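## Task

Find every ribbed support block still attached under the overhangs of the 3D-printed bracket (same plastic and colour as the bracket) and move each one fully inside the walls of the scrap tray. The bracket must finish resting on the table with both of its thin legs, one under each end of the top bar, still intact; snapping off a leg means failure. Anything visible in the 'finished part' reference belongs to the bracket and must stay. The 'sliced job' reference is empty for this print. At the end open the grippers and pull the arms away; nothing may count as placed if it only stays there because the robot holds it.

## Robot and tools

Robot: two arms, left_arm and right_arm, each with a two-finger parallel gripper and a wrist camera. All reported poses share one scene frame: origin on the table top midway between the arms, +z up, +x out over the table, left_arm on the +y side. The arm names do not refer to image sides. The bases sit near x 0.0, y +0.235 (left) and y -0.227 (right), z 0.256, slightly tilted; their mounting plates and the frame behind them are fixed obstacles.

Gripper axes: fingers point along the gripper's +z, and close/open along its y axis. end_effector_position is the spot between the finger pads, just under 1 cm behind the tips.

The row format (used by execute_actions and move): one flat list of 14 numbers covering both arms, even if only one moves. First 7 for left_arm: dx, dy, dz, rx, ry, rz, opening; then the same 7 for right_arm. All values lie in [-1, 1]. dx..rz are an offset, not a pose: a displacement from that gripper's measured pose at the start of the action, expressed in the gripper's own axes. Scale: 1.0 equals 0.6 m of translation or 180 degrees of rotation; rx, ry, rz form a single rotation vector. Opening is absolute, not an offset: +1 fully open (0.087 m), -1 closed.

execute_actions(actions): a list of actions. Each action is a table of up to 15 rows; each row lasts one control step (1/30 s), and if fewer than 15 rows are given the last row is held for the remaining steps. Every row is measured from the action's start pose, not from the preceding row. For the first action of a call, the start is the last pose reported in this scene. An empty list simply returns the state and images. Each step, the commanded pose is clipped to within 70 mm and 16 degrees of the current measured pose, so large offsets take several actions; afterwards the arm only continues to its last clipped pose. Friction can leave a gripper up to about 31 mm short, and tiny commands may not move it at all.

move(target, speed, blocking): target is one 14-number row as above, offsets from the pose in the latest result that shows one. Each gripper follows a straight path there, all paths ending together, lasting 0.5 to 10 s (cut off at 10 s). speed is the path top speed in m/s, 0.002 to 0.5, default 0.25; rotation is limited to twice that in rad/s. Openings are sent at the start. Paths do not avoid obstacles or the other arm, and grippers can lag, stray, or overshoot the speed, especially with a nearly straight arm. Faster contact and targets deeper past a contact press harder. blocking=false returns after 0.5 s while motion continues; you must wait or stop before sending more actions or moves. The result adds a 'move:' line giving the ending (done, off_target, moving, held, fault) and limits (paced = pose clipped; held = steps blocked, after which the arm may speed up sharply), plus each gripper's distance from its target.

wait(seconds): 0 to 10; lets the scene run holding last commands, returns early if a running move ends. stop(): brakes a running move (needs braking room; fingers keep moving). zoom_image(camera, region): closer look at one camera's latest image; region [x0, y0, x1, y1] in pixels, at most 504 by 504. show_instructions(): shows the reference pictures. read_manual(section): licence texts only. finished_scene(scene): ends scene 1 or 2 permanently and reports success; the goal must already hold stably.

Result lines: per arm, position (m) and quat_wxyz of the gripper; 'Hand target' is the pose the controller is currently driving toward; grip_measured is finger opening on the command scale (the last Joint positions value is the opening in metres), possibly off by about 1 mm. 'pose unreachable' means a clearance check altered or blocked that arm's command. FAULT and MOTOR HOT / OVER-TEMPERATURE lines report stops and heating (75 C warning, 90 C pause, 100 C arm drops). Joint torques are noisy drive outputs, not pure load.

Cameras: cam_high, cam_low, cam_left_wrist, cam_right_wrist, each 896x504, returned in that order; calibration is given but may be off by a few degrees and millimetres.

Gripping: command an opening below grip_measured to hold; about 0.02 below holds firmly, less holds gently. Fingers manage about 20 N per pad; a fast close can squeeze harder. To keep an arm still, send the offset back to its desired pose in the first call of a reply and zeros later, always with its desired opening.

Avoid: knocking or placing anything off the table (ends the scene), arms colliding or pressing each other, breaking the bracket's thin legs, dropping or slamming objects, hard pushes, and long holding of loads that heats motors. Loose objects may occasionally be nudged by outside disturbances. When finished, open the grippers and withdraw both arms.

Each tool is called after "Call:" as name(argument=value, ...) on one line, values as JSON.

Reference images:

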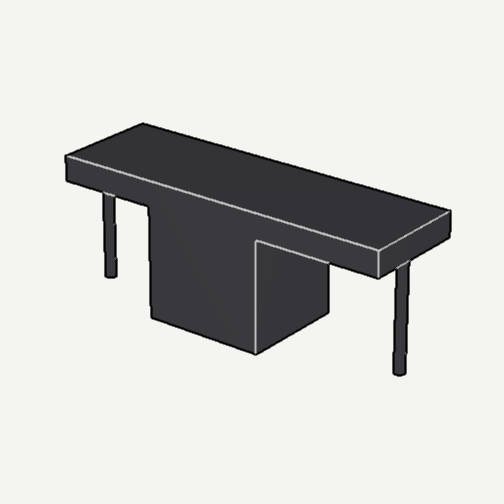

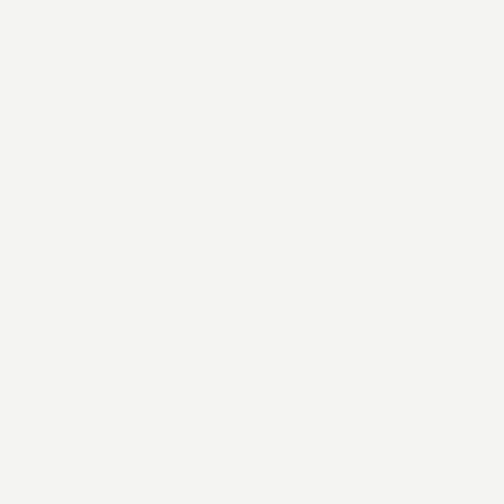

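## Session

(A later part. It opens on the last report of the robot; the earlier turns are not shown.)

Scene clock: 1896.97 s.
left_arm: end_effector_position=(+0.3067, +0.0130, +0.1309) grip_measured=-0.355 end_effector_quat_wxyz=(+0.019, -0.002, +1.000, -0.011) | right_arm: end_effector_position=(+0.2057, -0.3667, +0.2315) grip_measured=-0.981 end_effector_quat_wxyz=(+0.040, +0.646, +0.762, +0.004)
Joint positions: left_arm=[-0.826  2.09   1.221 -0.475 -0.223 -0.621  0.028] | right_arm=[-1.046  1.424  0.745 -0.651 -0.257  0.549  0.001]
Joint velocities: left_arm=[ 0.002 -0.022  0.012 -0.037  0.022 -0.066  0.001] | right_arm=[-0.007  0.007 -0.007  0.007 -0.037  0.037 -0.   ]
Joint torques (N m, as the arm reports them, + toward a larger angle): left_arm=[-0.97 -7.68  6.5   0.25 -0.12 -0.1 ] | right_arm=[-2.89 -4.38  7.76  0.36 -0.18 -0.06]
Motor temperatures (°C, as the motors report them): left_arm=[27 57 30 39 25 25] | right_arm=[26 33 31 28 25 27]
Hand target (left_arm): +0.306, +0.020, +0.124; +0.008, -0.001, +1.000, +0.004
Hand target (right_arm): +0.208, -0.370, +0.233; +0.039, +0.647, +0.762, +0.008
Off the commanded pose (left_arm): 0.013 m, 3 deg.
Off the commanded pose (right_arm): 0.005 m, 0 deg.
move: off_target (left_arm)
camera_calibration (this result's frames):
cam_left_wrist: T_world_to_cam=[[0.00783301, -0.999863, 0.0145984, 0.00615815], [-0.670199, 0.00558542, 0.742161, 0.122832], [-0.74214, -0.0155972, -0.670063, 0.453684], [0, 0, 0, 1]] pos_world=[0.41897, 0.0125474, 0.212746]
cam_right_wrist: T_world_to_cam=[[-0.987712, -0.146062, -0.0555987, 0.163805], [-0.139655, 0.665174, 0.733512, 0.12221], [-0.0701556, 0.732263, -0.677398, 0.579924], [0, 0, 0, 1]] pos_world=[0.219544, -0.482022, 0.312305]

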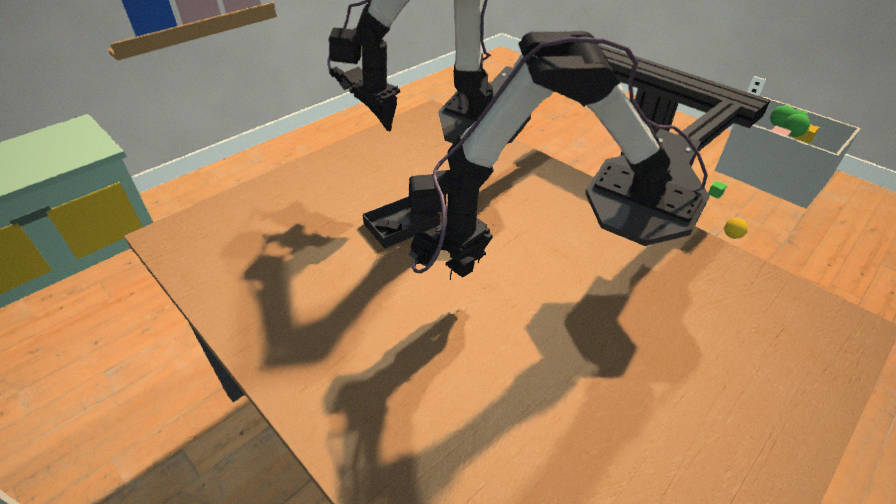

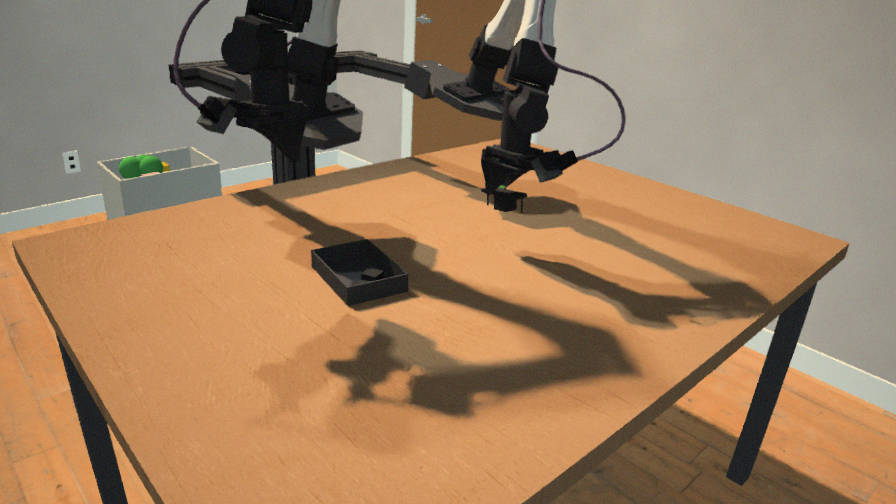

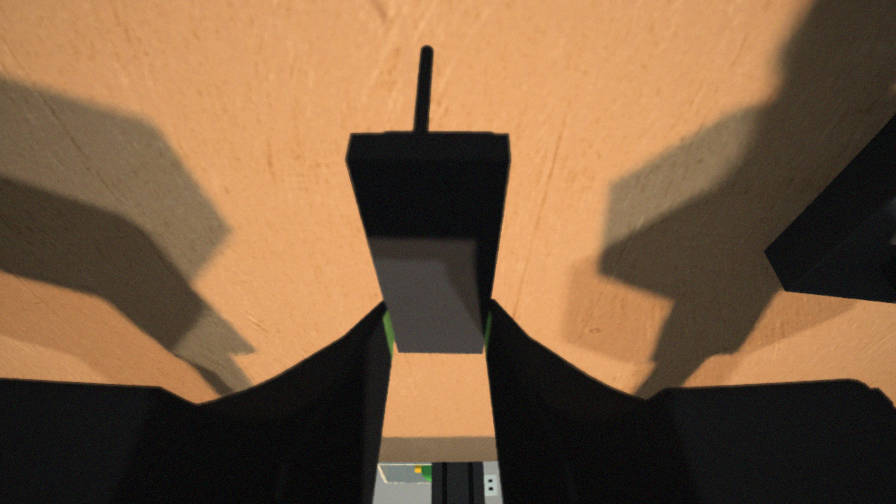

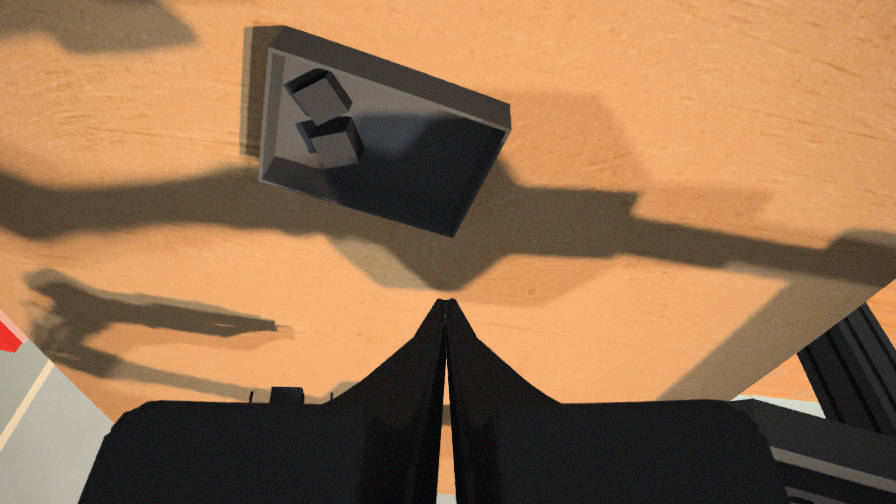

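Call:
move(target=[0,0,0.10,-0.007,0.012,0,-0.40, 0,0,0,0,0,0,-1], speed=0.04)

Scene clock: 1906.53 s.
left_arm: end_effector_position=(+0.3021, +0.0140, +0.0772) grip_measured=-0.355 end_effector_quat_wxyz=(-0.001, +0.003, +1.000, +0.006) | right_arm: end_effector_position=(+0.2057, -0.3667, +0.2315) grip_measured=-0.981 end_effector_quat_wxyz=(+0.040, +0.646, +0.762, +0.004)
Joint positions: left_arm=[-0.803  2.27   1.274 -0.396 -0.223 -0.6    0.028] | right_arm=[-1.046  1.424  0.745 -0.651 -0.257  0.549  0.001]
Joint velocities: left_arm=[-0.007 -0.002 -0.002  0.081  0.007  0.022  0.   ] | right_arm=[ 0.007 -0.012  0.007 -0.022 -0.11   0.081  0.   ]
Joint torques (N m, as the arm reports them, + toward a larger angle): left_arm=[-0.92 -8.55  5.85  0.48  0.12 -0.08] | right_arm=[-1.87 -5.63  5.93  0.48 -0.03  0.03]
Motor temperatures (°C, as the motors report them): left_arm=[27 55 31 37 25 25] | right_arm=[26 33 31 28 25 27]
Hand target (left_arm): +0.308, +0.012, +0.071; +0.000, -0.001, +1.000, +0.000
Hand target (right_arm): +0.206, -0.367, +0.231; +0.040, +0.646, +0.762, +0.004
Off the commanded pose (left_arm): 0.010 m, 1 deg.
Off the commanded pose (right_arm): 0.000 m, 0 deg.
move: done
camera_calibration (this result's frames):
cam_left_wrist: T_world_to_cam=[[-0.00064419, -0.999792, -0.0203923, 0.0132159], [-0.640065, -0.0152556, 0.768169, 0.148726], [-0.768321, 0.0135472, -0.639922, 0.419412], [0, 0, 0, 1]] pos_world=[0.417446, 0.00980014, 0.154414]
cam_right_wrist: T_world_to_cam=[[-0.987712, -0.146062, -0.0555987, 0.163805], [-0.139655, 0.665174, 0.733512, 0.12221], [-0.0701556, 0.732263, -0.677398, 0.579924], [0, 0, 0, 1]] pos_world=[0.219544, -0.482022, 0.312305]

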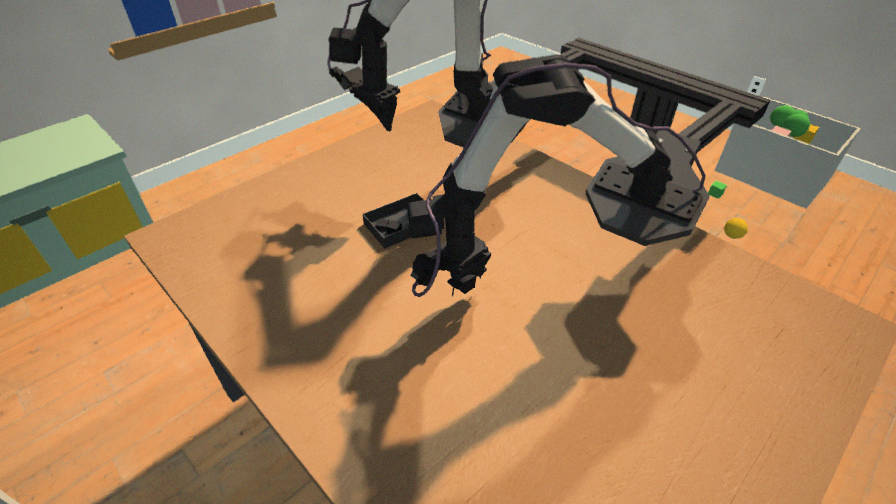

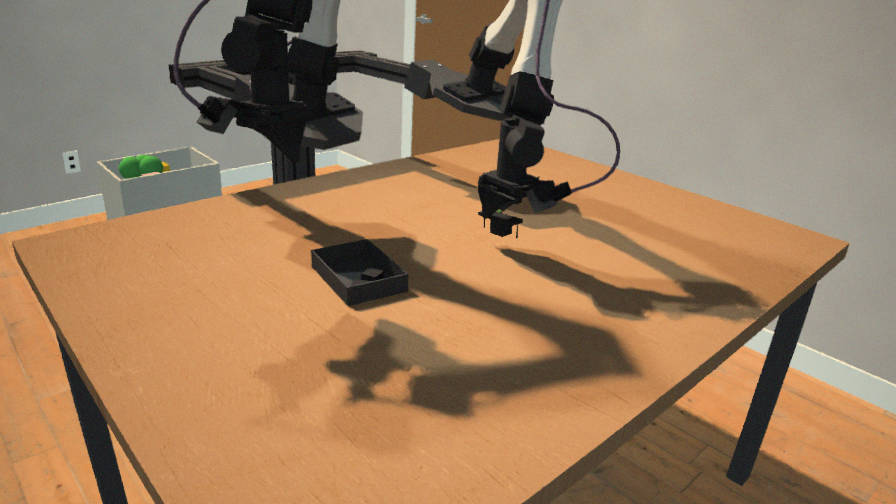

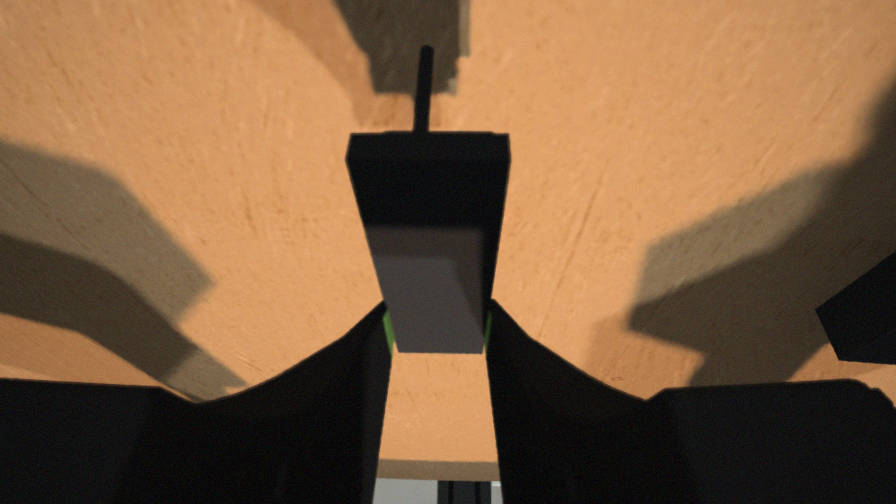

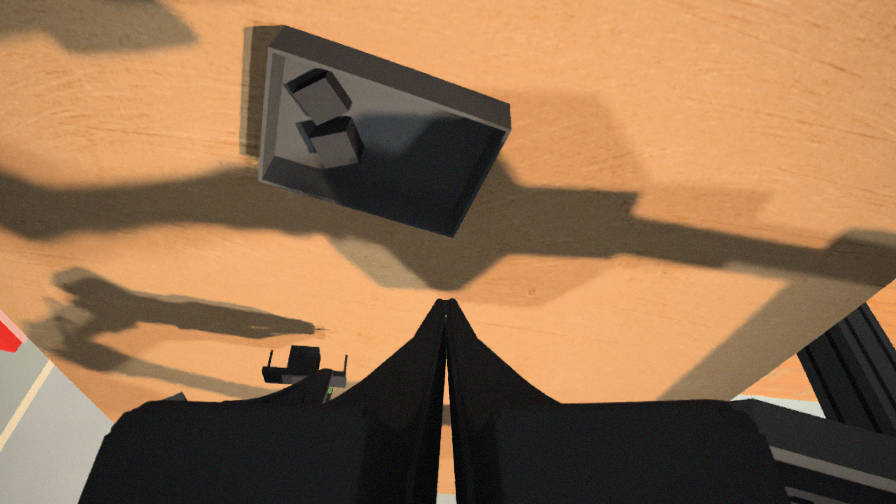

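Call:
move(target=[0,0,0.035,0,0,0,-0.40, 0,0,0,0,0,0,-1], speed=0.015)

Call:
zoom_image(camera="cam_low", region=[450, 190, 570, 270])

Scene clock: 1910.07 s.
left_arm: end_effector_position=(+0.3000, +0.0123, +0.0647) grip_measured=-0.355 end_effector_quat_wxyz=(+0.000, +0.005, +1.000, +0.005) | right_arm: end_effector_position=(+0.2057, -0.3667, +0.2315) grip_measured=-0.981 end_effector_quat_wxyz=(+0.040, +0.646, +0.762, +0.004)
Joint positions: left_arm=[-0.803  2.307  1.275 -0.357 -0.223 -0.595  0.028] | right_arm=[-1.046  1.424  0.745 -0.651 -0.257  0.549  0.001]
Joint velocities: left_arm=[-0.007  0.012  0.012  0.037 -0.007 -0.051 -0.001] | right_arm=[-0.002 -0.007 -0.007  0.022 -0.007 -0.007 -0.   ]
Joint torques (N m, as the arm reports them, + toward a larger angle): left_arm=[-1.05 -8.49  4.73  0.48  0.03 -0.1 ] | right_arm=[-1.89 -5.59  5.88  0.51 -0.04  0.02]
Motor temperatures (°C, as the motors report them): left_arm=[27 55 31 37 25 25] | right_arm=[26 33 31 28 25 27]
Hand target (left_arm): +0.302, +0.014, +0.056; -0.001, +0.003, +1.000, +0.006
Hand target (right_arm): +0.206, -0.367, +0.231; +0.040, +0.646, +0.762, +0.004
Off the commanded pose (left_arm): 0.009 m, 0 deg.
Off the commanded pose (right_arm): 0.000 m, 0 deg.
move: done
camera_calibration (this result's frames):
cam_left_wrist: T_world_to_cam=[[-0.00558214, -0.999813, -0.0184907, 0.0126451], [-0.642197, -0.0105896, 0.766466, 0.15769], [-0.766519, 0.0161532, -0.642018, 0.409469], [0, 0, 0, 1]] pos_world=[0.415204, 0.00769837, 0.142256]
cam_right_wrist: T_world_to_cam=[[-0.987712, -0.146062, -0.0555987, 0.163805], [-0.139655, 0.665174, 0.733512, 0.12221], [-0.0701556, 0.732263, -0.677398, 0.579924], [0, 0, 0, 1]] pos_world=[0.219544, -0.482022, 0.312305]

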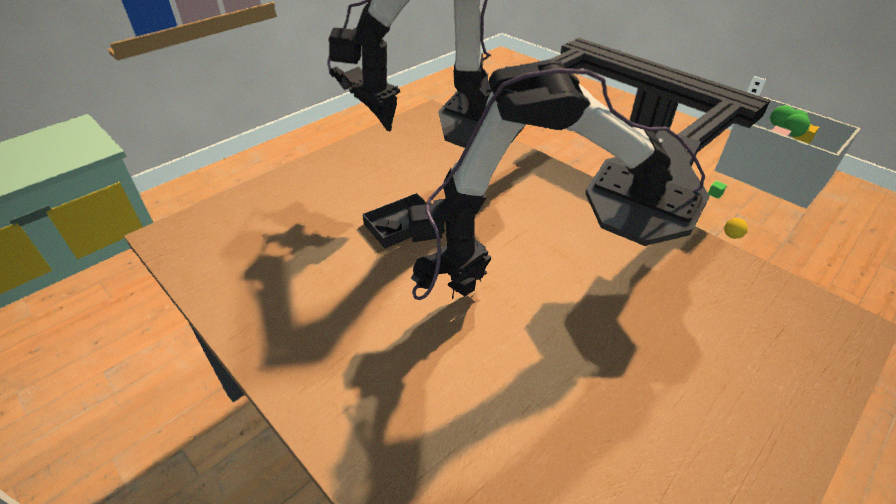

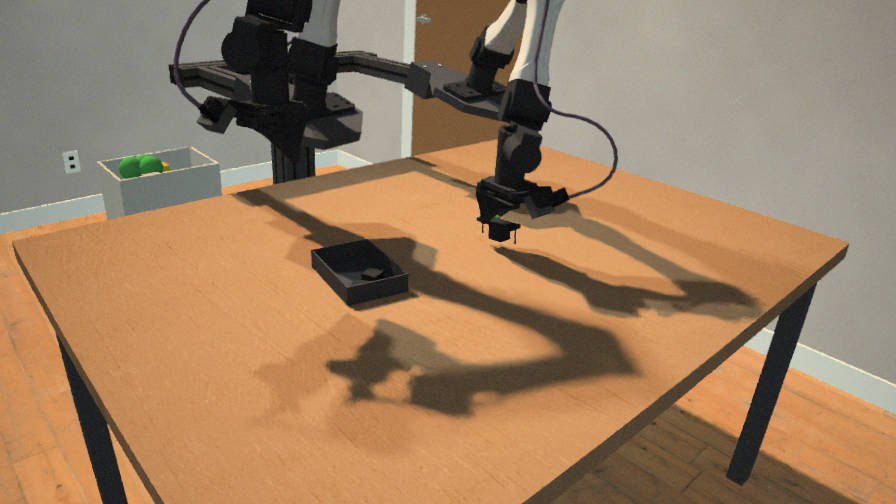

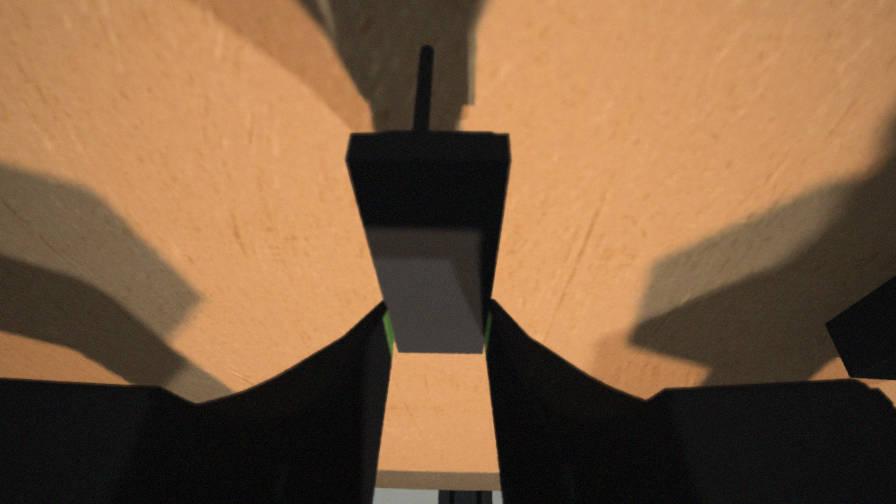

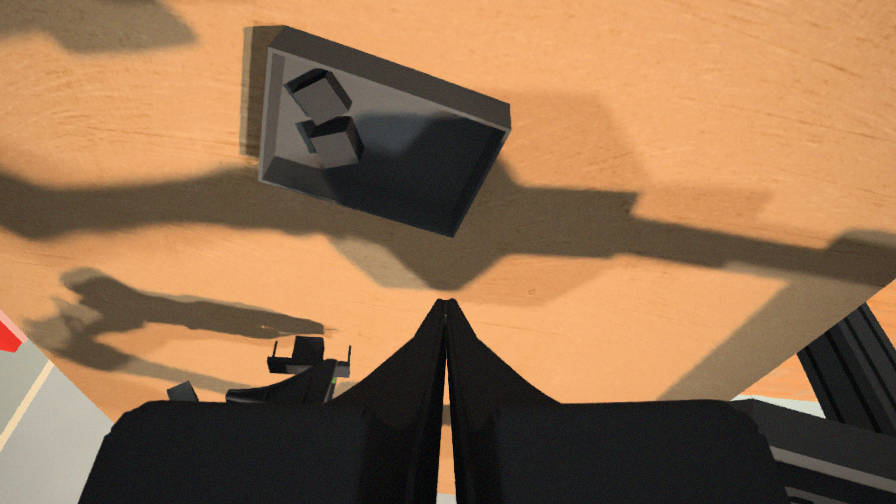

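Region (450, 190, 570, 270) of cam_low's 896x504 image, scaled by 4.200, with more detail than that image has.

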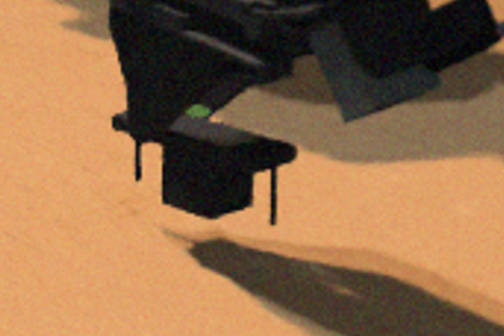

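Call:
move(target=[0,0,0.028,0,0,0,-0.40, 0,0,0,0,0,0,-1], speed=0.01)

Call:
zoom_image(camera="cam_low", region=[450, 190, 570, 270])

Scene clock: 1917.33 s.
left_arm: end_effector_position=(+0.2985, +0.0113, +0.0564) grip_measured=-0.355 end_effector_quat_wxyz=(+0.001, +0.006, +1.000, +0.005) | right_arm: end_effector_position=(+0.2057, -0.3667, +0.2315) grip_measured=-0.981 end_effector_quat_wxyz=(+0.040, +0.646, +0.762, +0.004)
Joint positions: left_arm=[-0.803  2.331  1.275 -0.331 -0.223 -0.592  0.028] | right_arm=[-1.046  1.424  0.745 -0.651 -0.257  0.549  0.001]
Joint velocities: left_arm=[-0.002 -0.002 -0.002  0.095 -0.066  0.007 -0.001] | right_arm=[-0.007 -0.012 -0.007 -0.081 -0.007  0.051 -0.   ]
Joint torques (N m, as the arm reports them, + toward a larger angle): left_arm=[-1.26 -8.56  4.67  0.53  0.02 -0.1 ] | right_arm=[-1.89 -5.59  5.9   0.5  -0.05  0.01]
Motor temperatures (°C, as the motors report them): left_arm=[27 55 31 36 25 25] | right_arm=[26 34 32 28 25 27]
Hand target (left_arm): +0.300, +0.013, +0.048; +0.000, +0.005, +1.000, +0.005
Hand target (right_arm): +0.206, -0.367, +0.231; +0.040, +0.646, +0.762, +0.004
Off the commanded pose (left_arm): 0.009 m, 0 deg.
Off the commanded pose (right_arm): 0.000 m, 0 deg.
move: done
camera_calibration (this result's frames):
cam_left_wrist: T_world_to_cam=[[-0.00802762, -0.999823, -0.0170284, 0.0121271], [-0.643841, -0.00786161, 0.765119, 0.163599], [-0.765117, 0.0171057, -0.643664, 0.402613], [0, 0, 0, 1]] pos_world=[0.413475, 0.00652413, 0.134181]
cam_right_wrist: T_world_to_cam=[[-0.987712, -0.146062, -0.0555987, 0.163805], [-0.139655, 0.665174, 0.733512, 0.12221], [-0.0701556, 0.732263, -0.677398, 0.579924], [0, 0, 0, 1]] pos_world=[0.219544, -0.482022, 0.312305]

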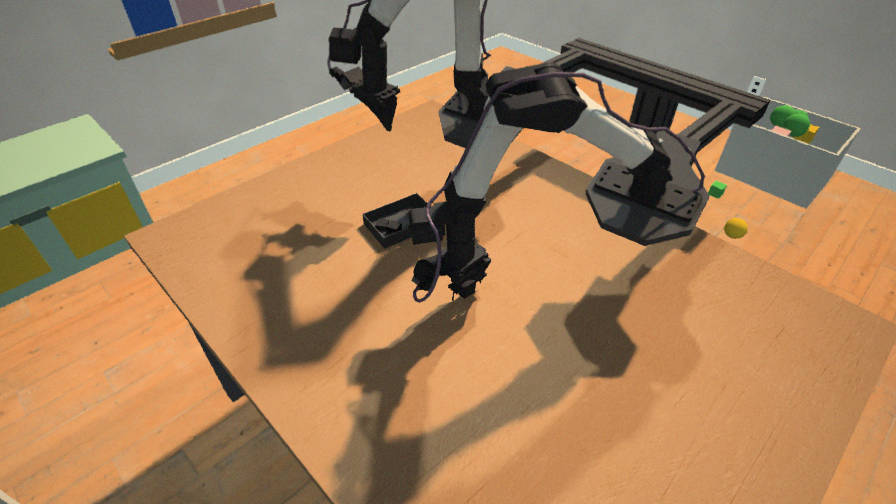

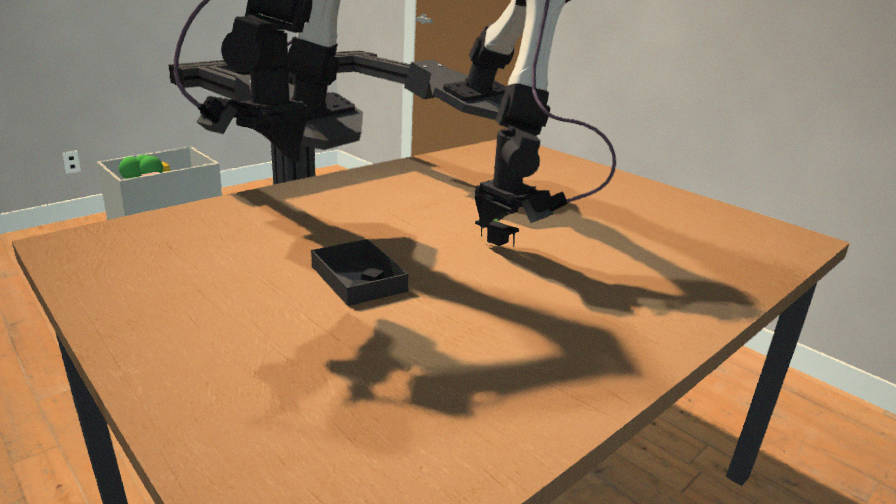

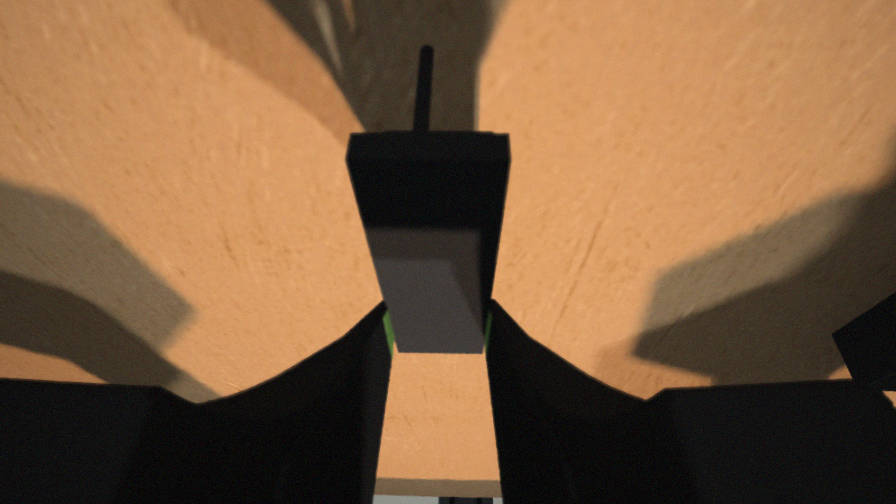

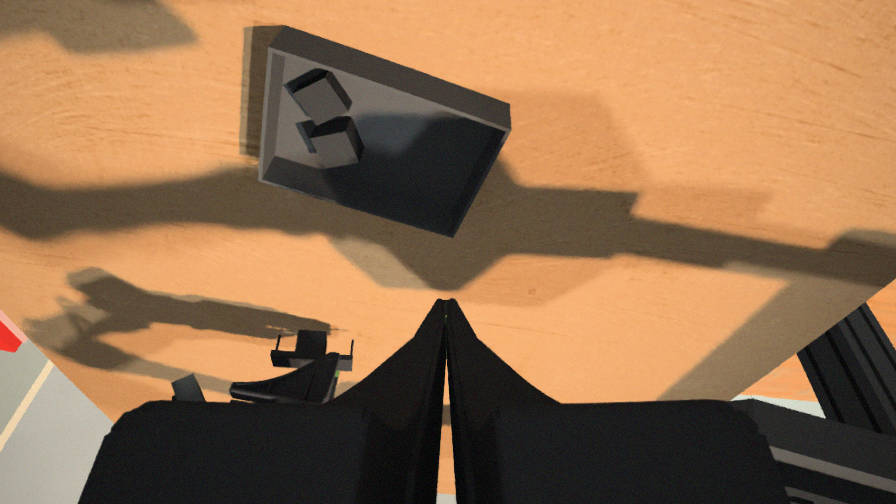

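Region (450, 190, 570, 270) of cam_low's 896x504 image, scaled by 4.200, with more detail than that image has.

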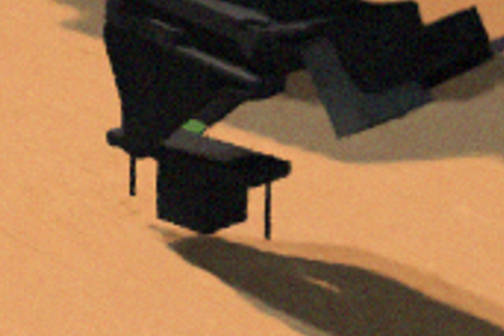

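Call:
move(target=[0,0,0.028,0,0,0,-0.40, 0,0,0,0,0,0,-1], speed=0.01)

Call:
zoom_image(camera="cam_low", region=[450, 190, 570, 270])

Scene clock: 1923.90 s.
left_arm: end_effector_position=(+0.2962, +0.0108, +0.0478) grip_measured=-0.355 end_effector_quat_wxyz=(+0.001, +0.008, +1.000, +0.005) | right_arm: end_effector_position=(+0.2057, -0.3667, +0.2315) grip_measured=-0.981 end_effector_quat_wxyz=(+0.040, +0.646, +0.762, +0.004)
Joint positions: left_arm=[-0.803  2.356  1.275 -0.305 -0.223 -0.588  0.028] | right_arm=[-1.046  1.424  0.745 -0.651 -0.257  0.549  0.001]
Joint velocities: left_arm=[-0.012  0.002 -0.022 -0.022  0.037  0.037  0.001] | right_arm=[ 0.002  0.007 -0.007 -0.037  0.022 -0.007 -0.001]
Joint torques (N m, as the arm reports them, + toward a larger angle): left_arm=[-1.38 -8.47  4.77  0.49  0.01 -0.08] | right_arm=[-1.89 -5.61  5.9   0.49 -0.02  0.03]
Motor temperatures (°C, as the motors report them): left_arm=[26 54 31 36 25 25] | right_arm=[26 34 32 28 25 27]
Hand target (left_arm): +0.298, +0.012, +0.040; +0.001, +0.006, +1.000, +0.005
Hand target (right_arm): +0.206, -0.367, +0.231; +0.040, +0.646, +0.762, +0.004
Off the commanded pose (left_arm): 0.009 m, 0 deg.
Off the commanded pose (right_arm): 0.000 m, 0 deg.
move: done
camera_calibration (this result's frames):
cam_left_wrist: T_world_to_cam=[[-0.0109928, -0.999798, -0.0168276, 0.0122615], [-0.644075, -0.00579307, 0.76494, 0.168759], [-0.764883, 0.0192471, -0.643881, 0.395253], [0, 0, 0, 1]] pos_world=[0.41115, 0.00562916, 0.125612]
cam_right_wrist: T_world_to_cam=[[-0.987712, -0.146062, -0.0555987, 0.163805], [-0.139655, 0.665174, 0.733512, 0.12221], [-0.0701556, 0.732263, -0.677398, 0.579924], [0, 0, 0, 1]] pos_world=[0.219544, -0.482022, 0.312305]

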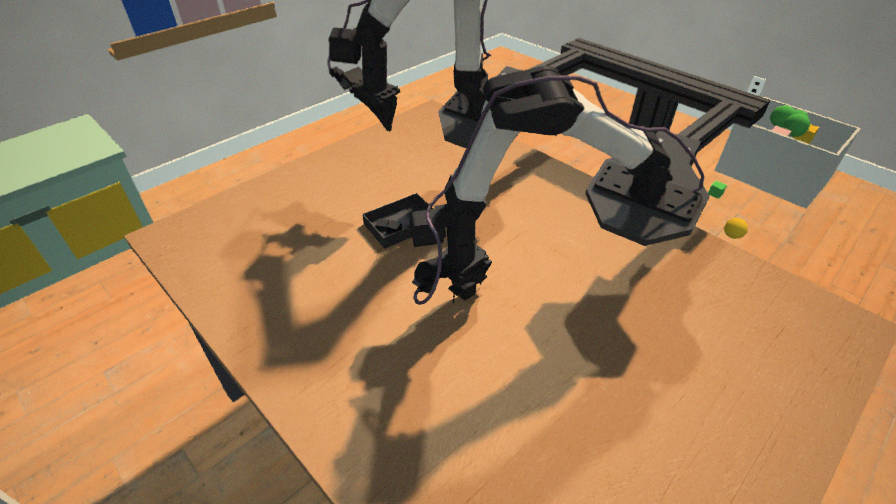

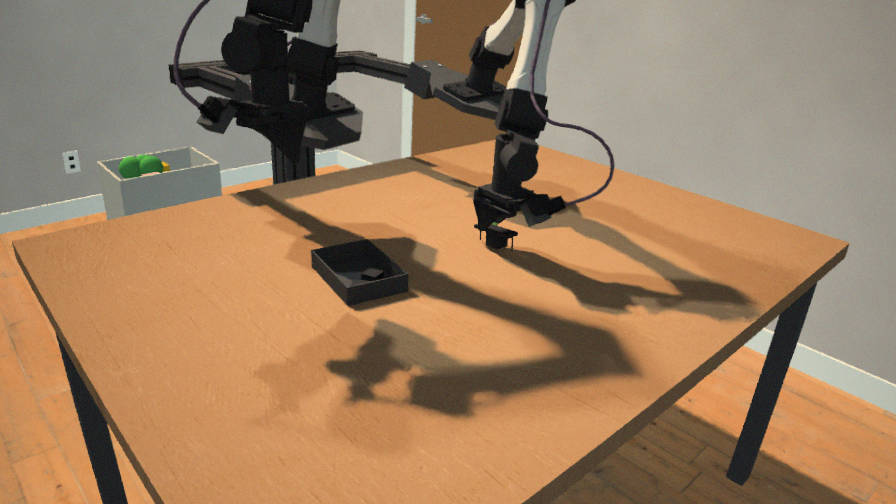

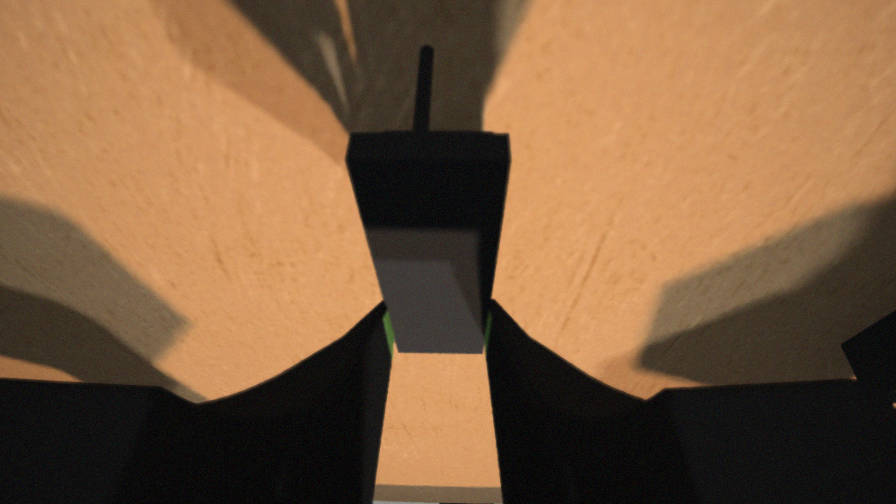

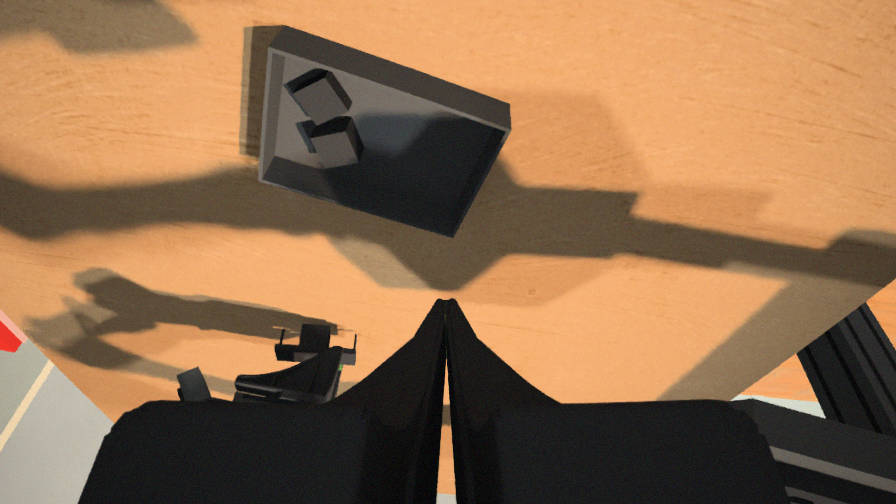

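Region (450, 190, 570, 270) of cam_low's 896x504 image, scaled by 4.200, with more detail than that image has.

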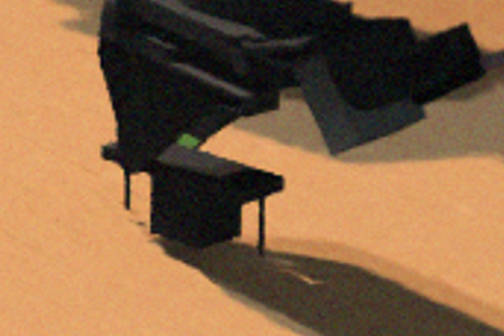

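Call:
move(target=[0,0,0.022,0,0,0,-0.40, 0,0,0,0,0,0,-1], speed=0.008)

Call:
zoom_image(camera="cam_low", region=[450, 190, 570, 270])

Scene clock: 1928.83 s.
left_arm: end_effector_position=(+0.2947, +0.0103, +0.0421) grip_measured=-0.355 end_effector_quat_wxyz=(+0.002, +0.008, +1.000, +0.004) | right_arm: end_effector_position=(+0.2057, -0.3667, +0.2315) grip_measured=-0.981 end_effector_quat_wxyz=(+0.040, +0.646, +0.762, +0.004)
Joint positions: left_arm=[-0.803  2.373  1.275 -0.288 -0.223 -0.587  0.028] | right_arm=[-1.046  1.424  0.745 -0.651 -0.257  0.549  0.001]
Joint velocities: left_arm=[ 0.002  0.012 -0.002  0.022 -0.007 -0.051 -0.001] | right_arm=[-0.007  0.007 -0.002 -0.037 -0.095  0.007  0.   ]
Joint torques (N m, as the arm reports them, + toward a larger angle): left_arm=[-1.57 -8.7   4.51  0.5   0.   -0.09] | right_arm=[-1.86 -5.56  5.87  0.49 -0.03  0.02]
Motor temperatures (°C, as the motors report them): left_arm=[26 54 31 36 25 25] | right_arm=[26 34 32 28 25 27]
Hand target (left_arm): +0.296, +0.011, +0.035; +0.001, +0.008, +1.000, +0.005
Hand target (right_arm): +0.206, -0.367, +0.231; +0.040, +0.646, +0.762, +0.004
Off the commanded pose (left_arm): 0.008 m, 0 deg.
Off the commanded pose (right_arm): 0.000 m, 0 deg.
move: done
camera_calibration (this result's frames):
cam_left_wrist: T_world_to_cam=[[-0.0119647, -0.999794, -0.016415, 0.0119992], [-0.644542, -0.00483939, 0.764554, 0.172304], [-0.764476, 0.0197278, -0.644351, 0.390302], [0, 0, 0, 1]] pos_world=[0.409577, 0.00513078, 0.119953]
cam_right_wrist: T_world_to_cam=[[-0.987712, -0.146062, -0.0555987, 0.163805], [-0.139655, 0.665174, 0.733512, 0.12221], [-0.0701556, 0.732263, -0.677398, 0.579924], [0, 0, 0, 1]] pos_world=[0.219544, -0.482022, 0.312305]

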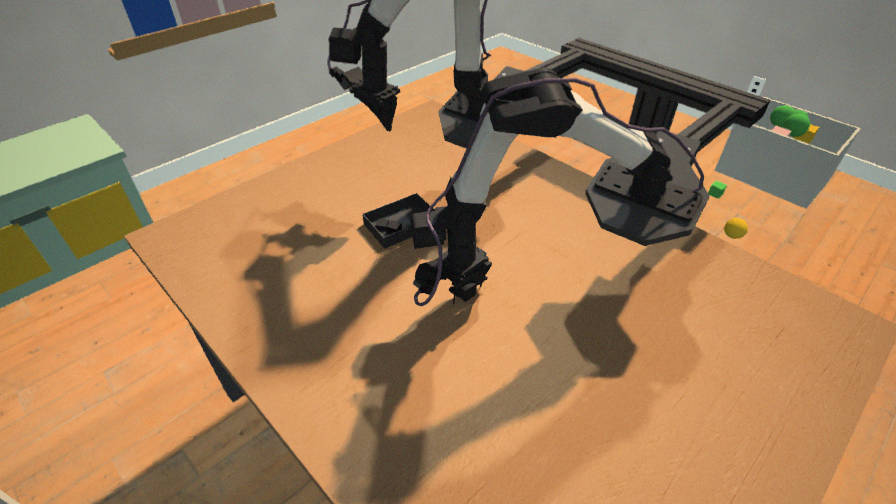

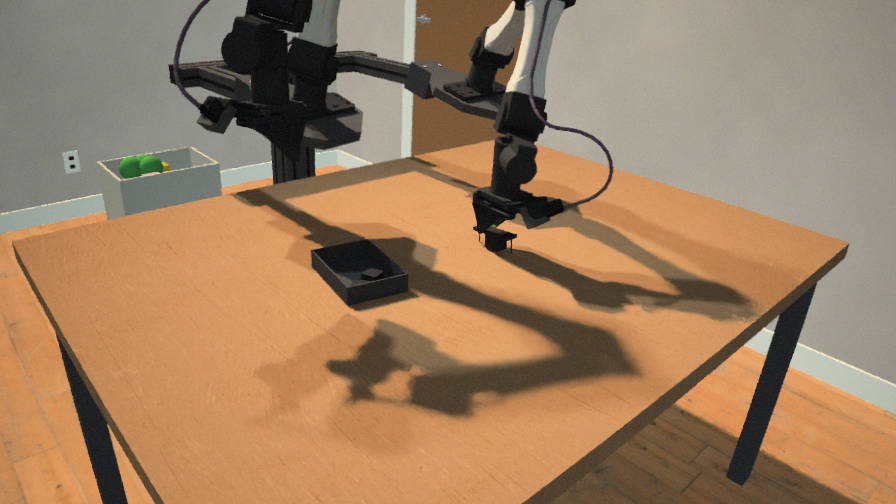

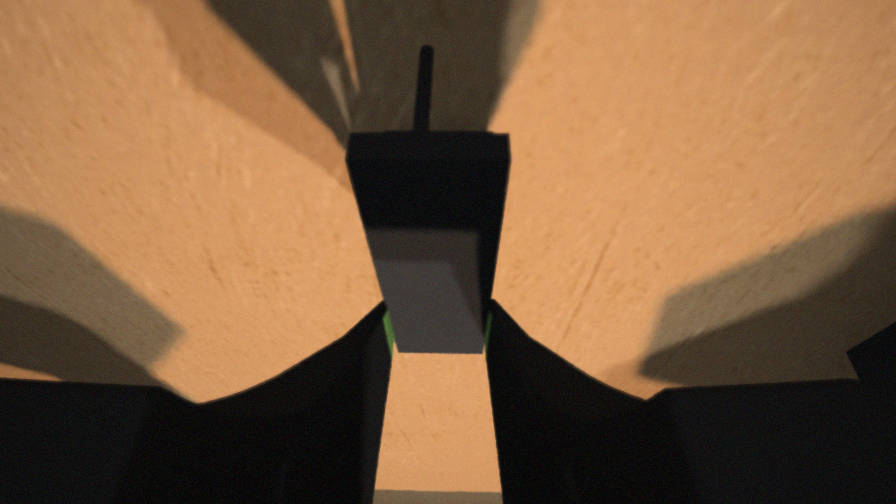

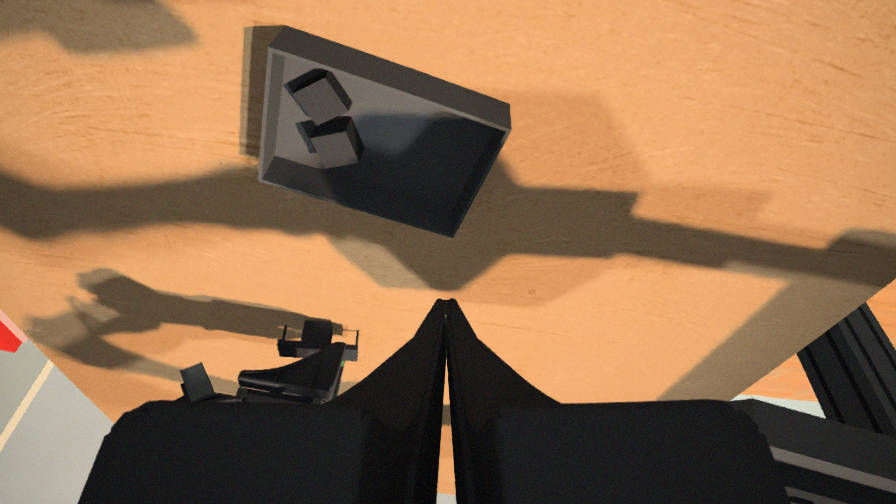

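Region (450, 190, 570, 270) of cam_low's 896x504 image, scaled by 4.200, with more detail than that image has.

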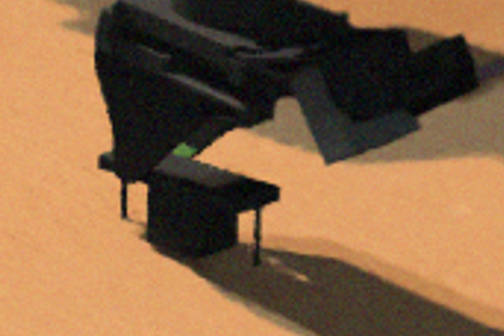

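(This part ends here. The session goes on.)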